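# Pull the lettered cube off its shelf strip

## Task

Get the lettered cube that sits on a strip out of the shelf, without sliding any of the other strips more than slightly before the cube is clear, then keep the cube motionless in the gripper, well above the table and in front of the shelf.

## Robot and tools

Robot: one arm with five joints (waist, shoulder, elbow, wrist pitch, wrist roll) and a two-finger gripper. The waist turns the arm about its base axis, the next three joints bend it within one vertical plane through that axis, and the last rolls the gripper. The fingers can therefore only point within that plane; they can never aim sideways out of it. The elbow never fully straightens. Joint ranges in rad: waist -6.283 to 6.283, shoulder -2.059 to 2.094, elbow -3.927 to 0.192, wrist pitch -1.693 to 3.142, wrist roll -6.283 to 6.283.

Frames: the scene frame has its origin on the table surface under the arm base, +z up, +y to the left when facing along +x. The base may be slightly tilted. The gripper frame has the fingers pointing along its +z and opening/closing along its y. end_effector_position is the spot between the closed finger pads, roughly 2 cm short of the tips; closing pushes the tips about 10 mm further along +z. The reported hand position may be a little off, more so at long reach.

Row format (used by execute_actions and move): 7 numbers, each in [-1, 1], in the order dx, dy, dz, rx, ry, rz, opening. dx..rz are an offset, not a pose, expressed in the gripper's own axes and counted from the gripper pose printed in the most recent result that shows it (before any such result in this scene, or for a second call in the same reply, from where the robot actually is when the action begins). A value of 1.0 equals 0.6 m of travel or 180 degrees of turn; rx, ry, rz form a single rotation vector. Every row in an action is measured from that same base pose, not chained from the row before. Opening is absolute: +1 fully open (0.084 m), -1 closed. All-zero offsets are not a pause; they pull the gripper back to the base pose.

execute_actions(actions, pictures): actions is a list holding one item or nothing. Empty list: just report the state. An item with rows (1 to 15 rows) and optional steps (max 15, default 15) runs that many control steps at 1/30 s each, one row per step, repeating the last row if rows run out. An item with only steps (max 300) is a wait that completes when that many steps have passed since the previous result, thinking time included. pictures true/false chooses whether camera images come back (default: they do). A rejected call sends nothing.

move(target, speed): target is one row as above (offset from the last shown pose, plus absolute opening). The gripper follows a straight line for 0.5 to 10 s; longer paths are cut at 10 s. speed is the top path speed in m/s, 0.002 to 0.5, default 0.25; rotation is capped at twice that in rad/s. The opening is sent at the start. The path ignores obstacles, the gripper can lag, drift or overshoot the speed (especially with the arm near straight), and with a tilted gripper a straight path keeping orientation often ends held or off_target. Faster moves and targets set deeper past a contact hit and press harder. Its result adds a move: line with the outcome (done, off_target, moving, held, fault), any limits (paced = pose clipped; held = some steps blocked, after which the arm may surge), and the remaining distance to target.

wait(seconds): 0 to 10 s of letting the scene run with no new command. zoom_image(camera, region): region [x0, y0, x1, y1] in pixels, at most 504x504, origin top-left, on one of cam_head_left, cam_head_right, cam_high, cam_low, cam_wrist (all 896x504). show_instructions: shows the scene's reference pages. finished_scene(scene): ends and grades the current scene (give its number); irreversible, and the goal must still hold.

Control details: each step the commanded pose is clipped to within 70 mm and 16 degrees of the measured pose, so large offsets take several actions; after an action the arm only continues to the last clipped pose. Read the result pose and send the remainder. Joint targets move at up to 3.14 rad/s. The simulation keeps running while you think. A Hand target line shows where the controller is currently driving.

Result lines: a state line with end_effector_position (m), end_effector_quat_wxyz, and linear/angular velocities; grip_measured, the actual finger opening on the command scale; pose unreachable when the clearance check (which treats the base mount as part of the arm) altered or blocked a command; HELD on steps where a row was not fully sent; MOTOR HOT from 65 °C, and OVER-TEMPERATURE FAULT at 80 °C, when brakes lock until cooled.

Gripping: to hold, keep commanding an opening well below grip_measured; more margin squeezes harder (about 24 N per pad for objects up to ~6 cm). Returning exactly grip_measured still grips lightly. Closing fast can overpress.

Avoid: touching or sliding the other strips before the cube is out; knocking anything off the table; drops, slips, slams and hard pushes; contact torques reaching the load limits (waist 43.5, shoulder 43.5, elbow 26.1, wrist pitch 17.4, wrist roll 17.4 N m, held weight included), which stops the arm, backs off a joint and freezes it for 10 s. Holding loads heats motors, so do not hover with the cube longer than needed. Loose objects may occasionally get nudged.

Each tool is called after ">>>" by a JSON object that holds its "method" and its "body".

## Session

>>> {"method": "execute_actions", "body": {"actions": []}}

>>> {"method": "zoom_image", "body": {"camera": "cam_high", "region": [340,80,640,380]}}

Scene clock: 0.00 s of 4200.00 s.
end_effector_position=(+0.0322, +0.0993, +0.3281) grip_measured=+1.00 end_effector_quat_wxyz=(+0.451, +0.882, -0.102, -0.092) end_effector_velocity=(+0.000, -0.000, -0.000) end_effector_angular_velocity=(-0.001, -0.001, -0.002)
Joint positions: [ 1.202 -0.487 -0.735  2.171  1.482  0.084]
Joint velocities: [-0.001 -0.     0.     0.     0.002  0.   ]
Hand target: +0.032, +0.099, +0.328; +0.451, +0.882, -0.102, -0.092

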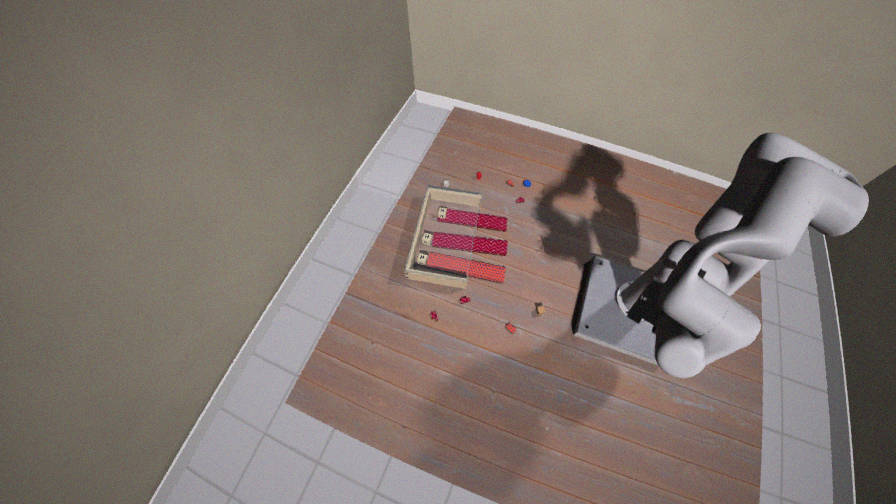

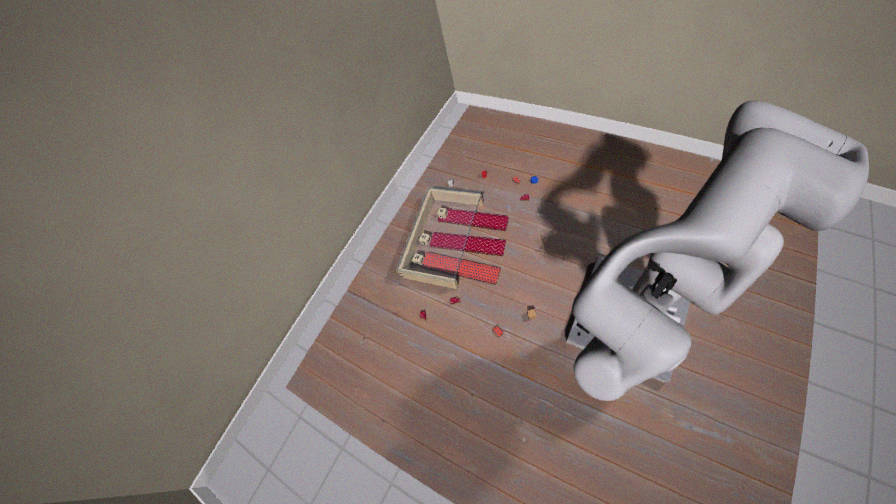

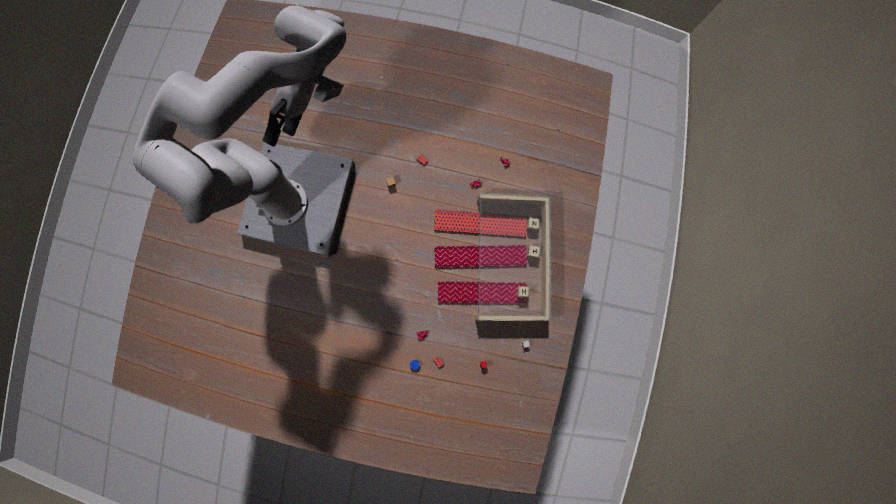

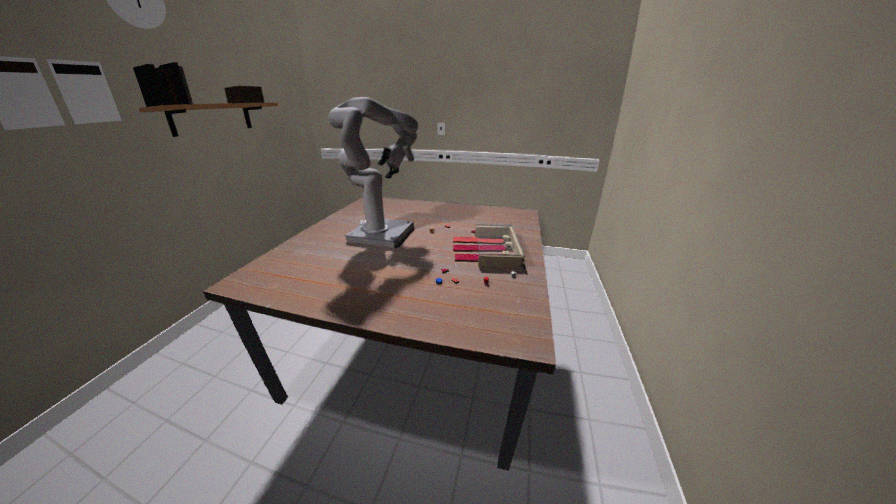

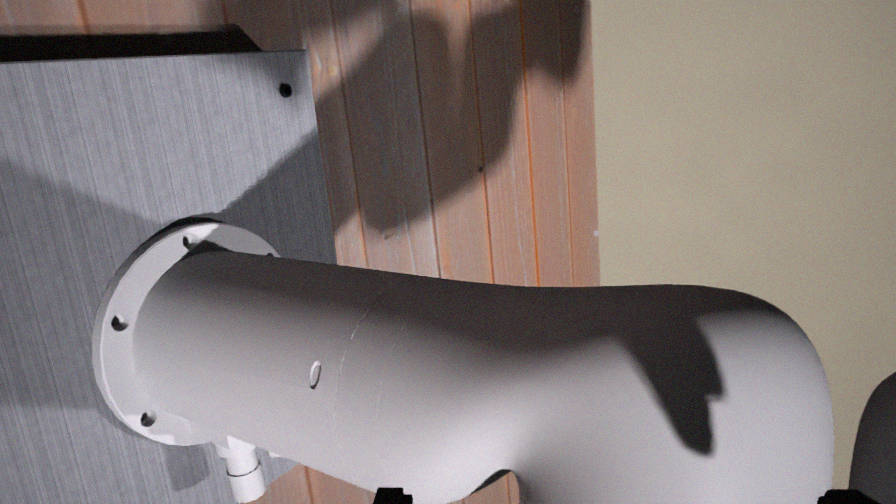

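Region (340, 80, 640, 380) of cam_high's 896x504 image, scaled by 1.680, with more detail than that image has.

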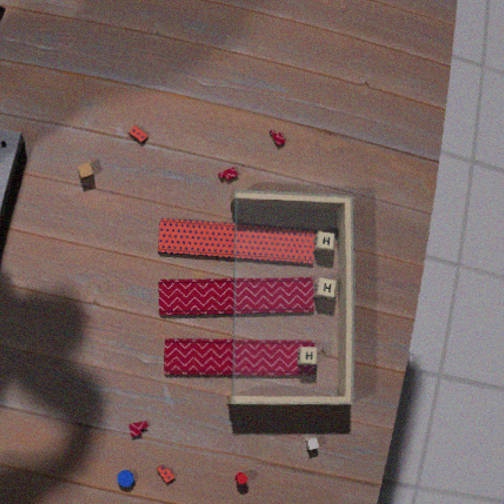

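>>> {"method": "move", "body": {"target": [0.029,-0.34,-0.339,0.303,0.026,0,1]}}

Scene clock: 6.30 s of 4200.00 s.
end_effector_position=(+0.1199, +0.3695, +0.2784) grip_measured=+1.00 end_effector_quat_wxyz=(+0.001, +0.993, -0.116, +0.001) end_effector_velocity=(+0.000, +0.002, -0.001) end_effector_angular_velocity=(+0.005, -0.001, +0.002)
Joint positions: [ 1.206 -0.313 -0.864  1.171  1.489  0.084]
Joint velocities: [ 0.001  0.004  0.001 -0.009 -0.001  0.   ]
Hand target: +0.120, +0.370, +0.278; +0.000, +0.993, -0.116, +0.001
Off the commanded pose: 0.001 m, 0 deg.
After step 90, 0.73 s passed at rest.
move: done

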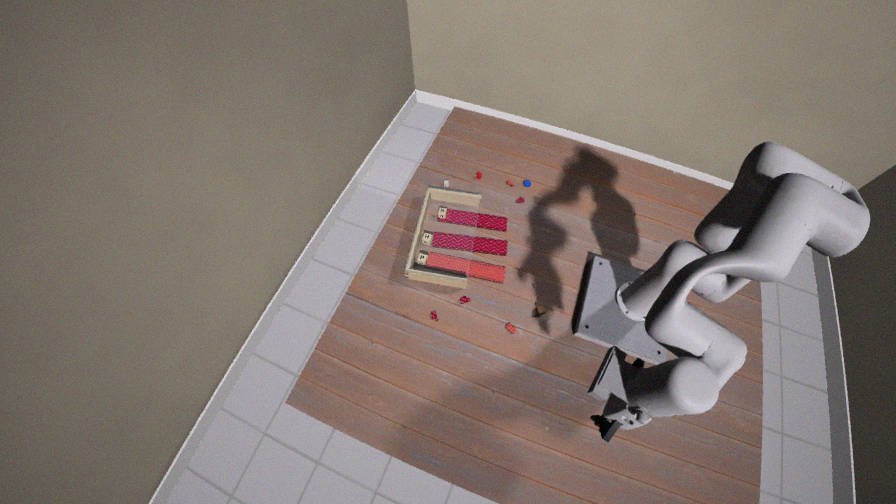

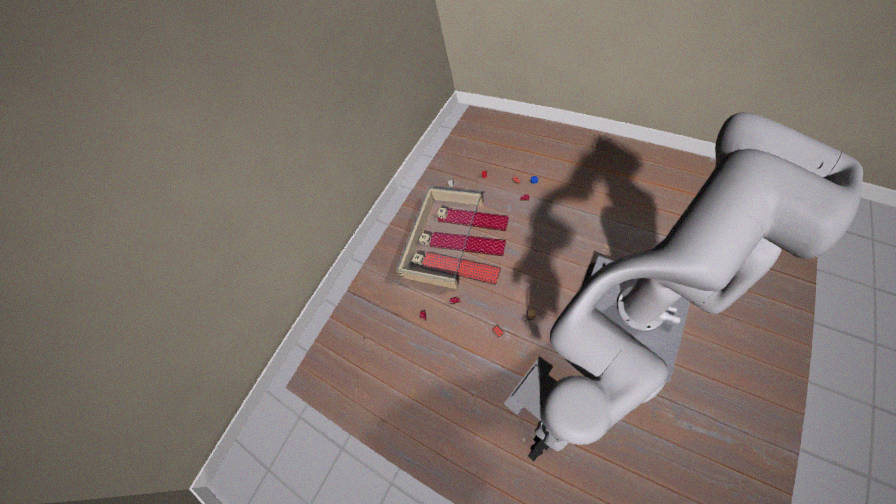

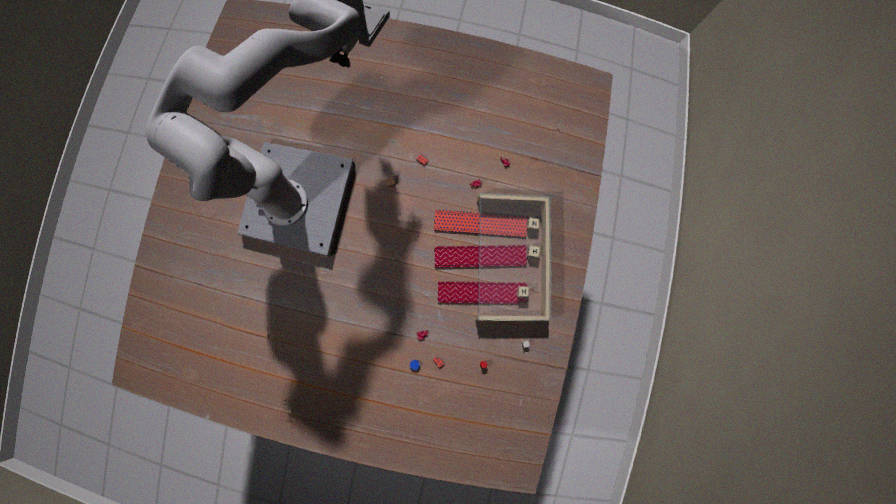

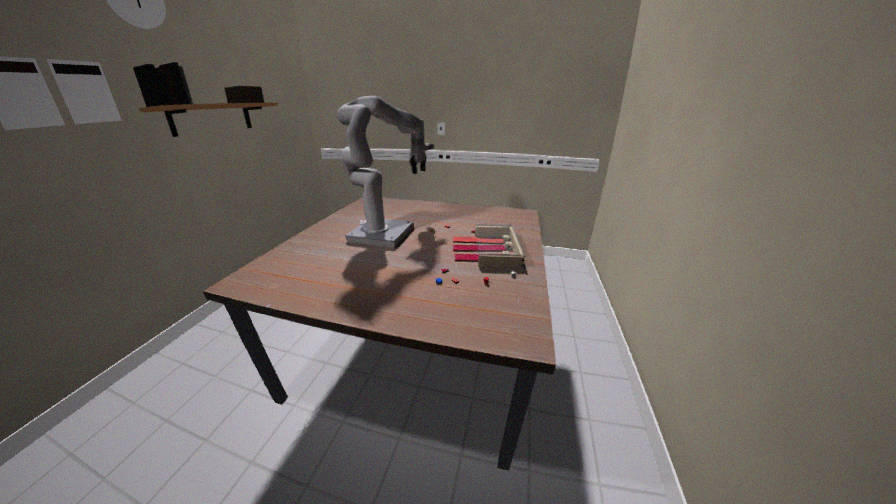

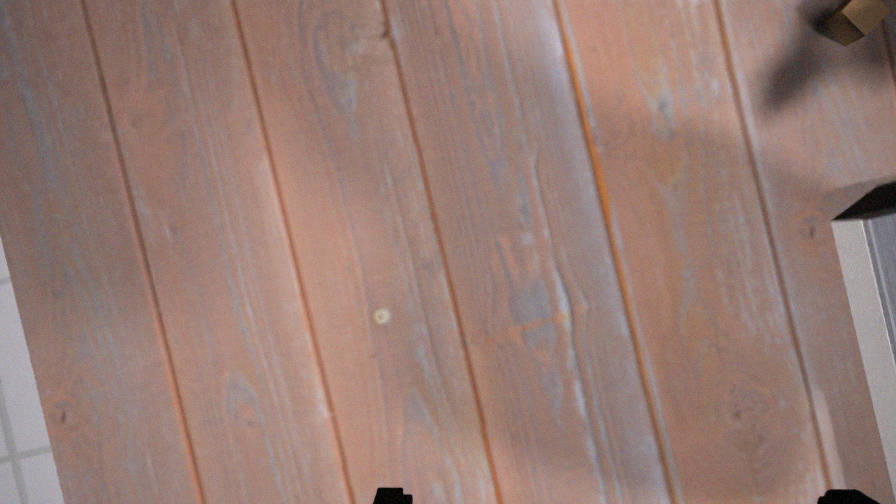

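>>> {"method": "move", "body": {"target": [0.79,0.682,0.33,0,0,-0.14,0.7], "speed": 0.3}}

Scene clock: 15.97 s of 4200.00 s.
end_effector_position=(+0.4893, -0.1382, +0.0833) grip_measured=+0.70 end_effector_quat_wxyz=(+0.004, +0.995, +0.103, +0.001) end_effector_velocity=(+0.001, -0.002, -0.001) end_effector_angular_velocity=(+0.001, +0.005, -0.002)
Joint positions: [-0.326  0.377 -1.063  0.682 -0.483  0.073]
Joint velocities: [-0.003  0.01  -0.012  0.007 -0.     0.   ]
Hand target: +0.489, -0.138, +0.083; +0.004, +0.995, +0.103, +0.001
Off the commanded pose: 0.003 m, 0 deg.
After step 90, 3.50 s passed at rest.
move: done; limits=paced

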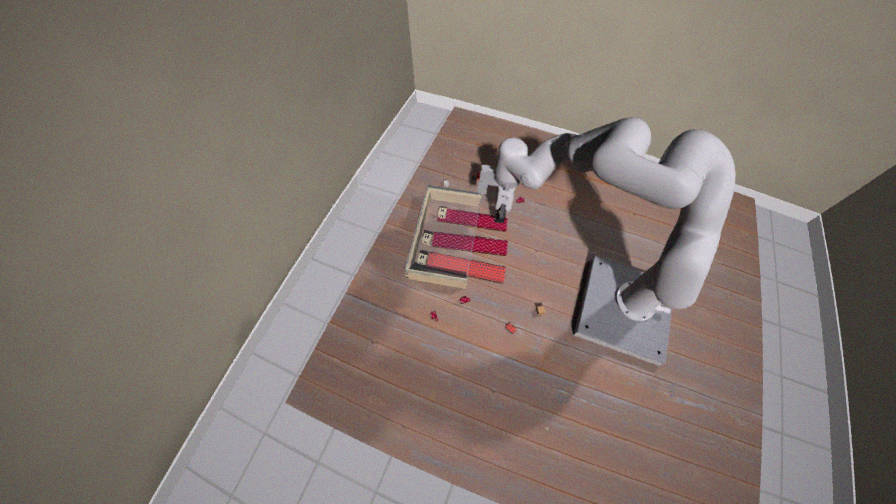

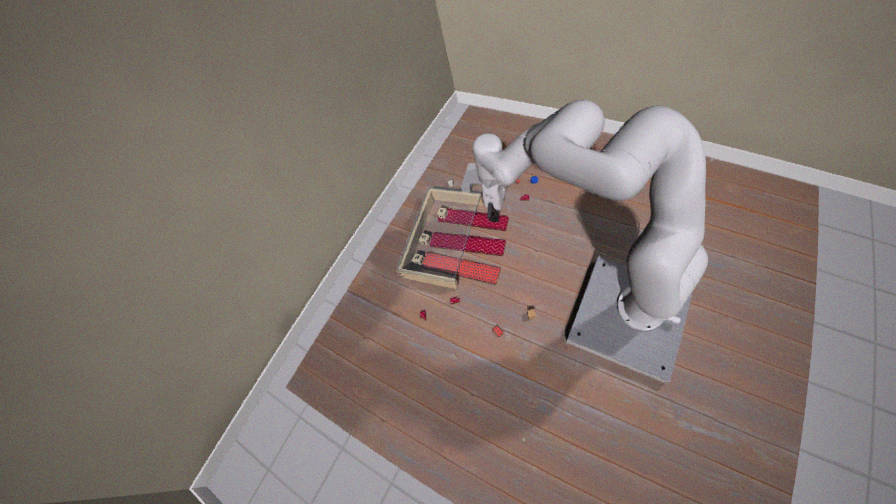

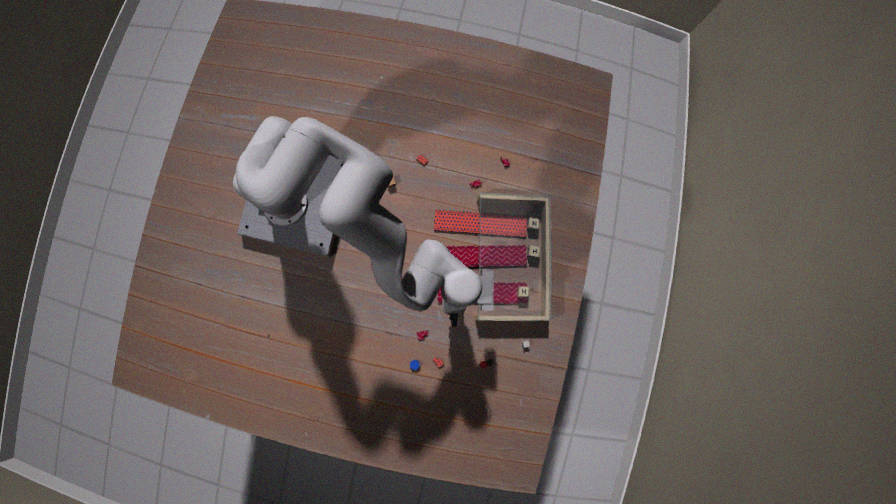

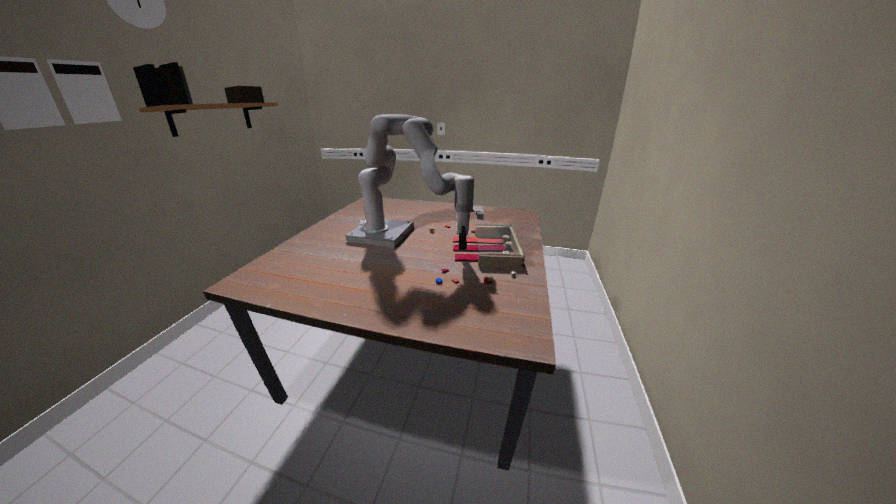

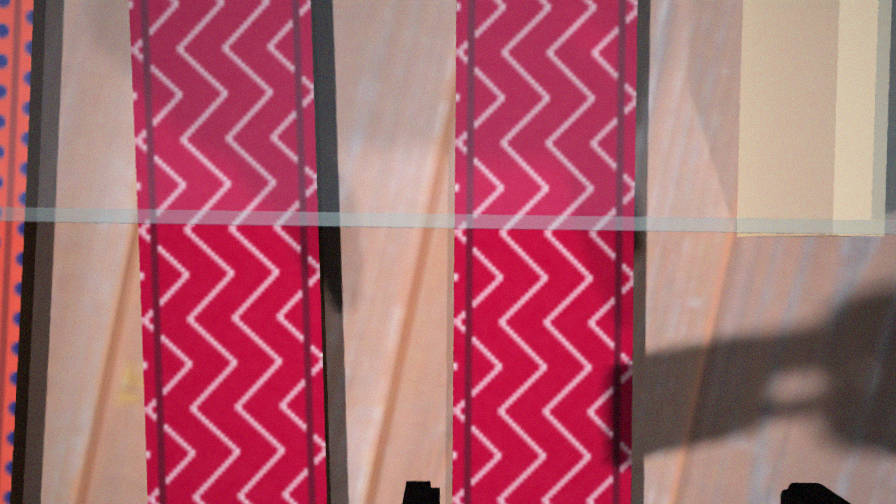

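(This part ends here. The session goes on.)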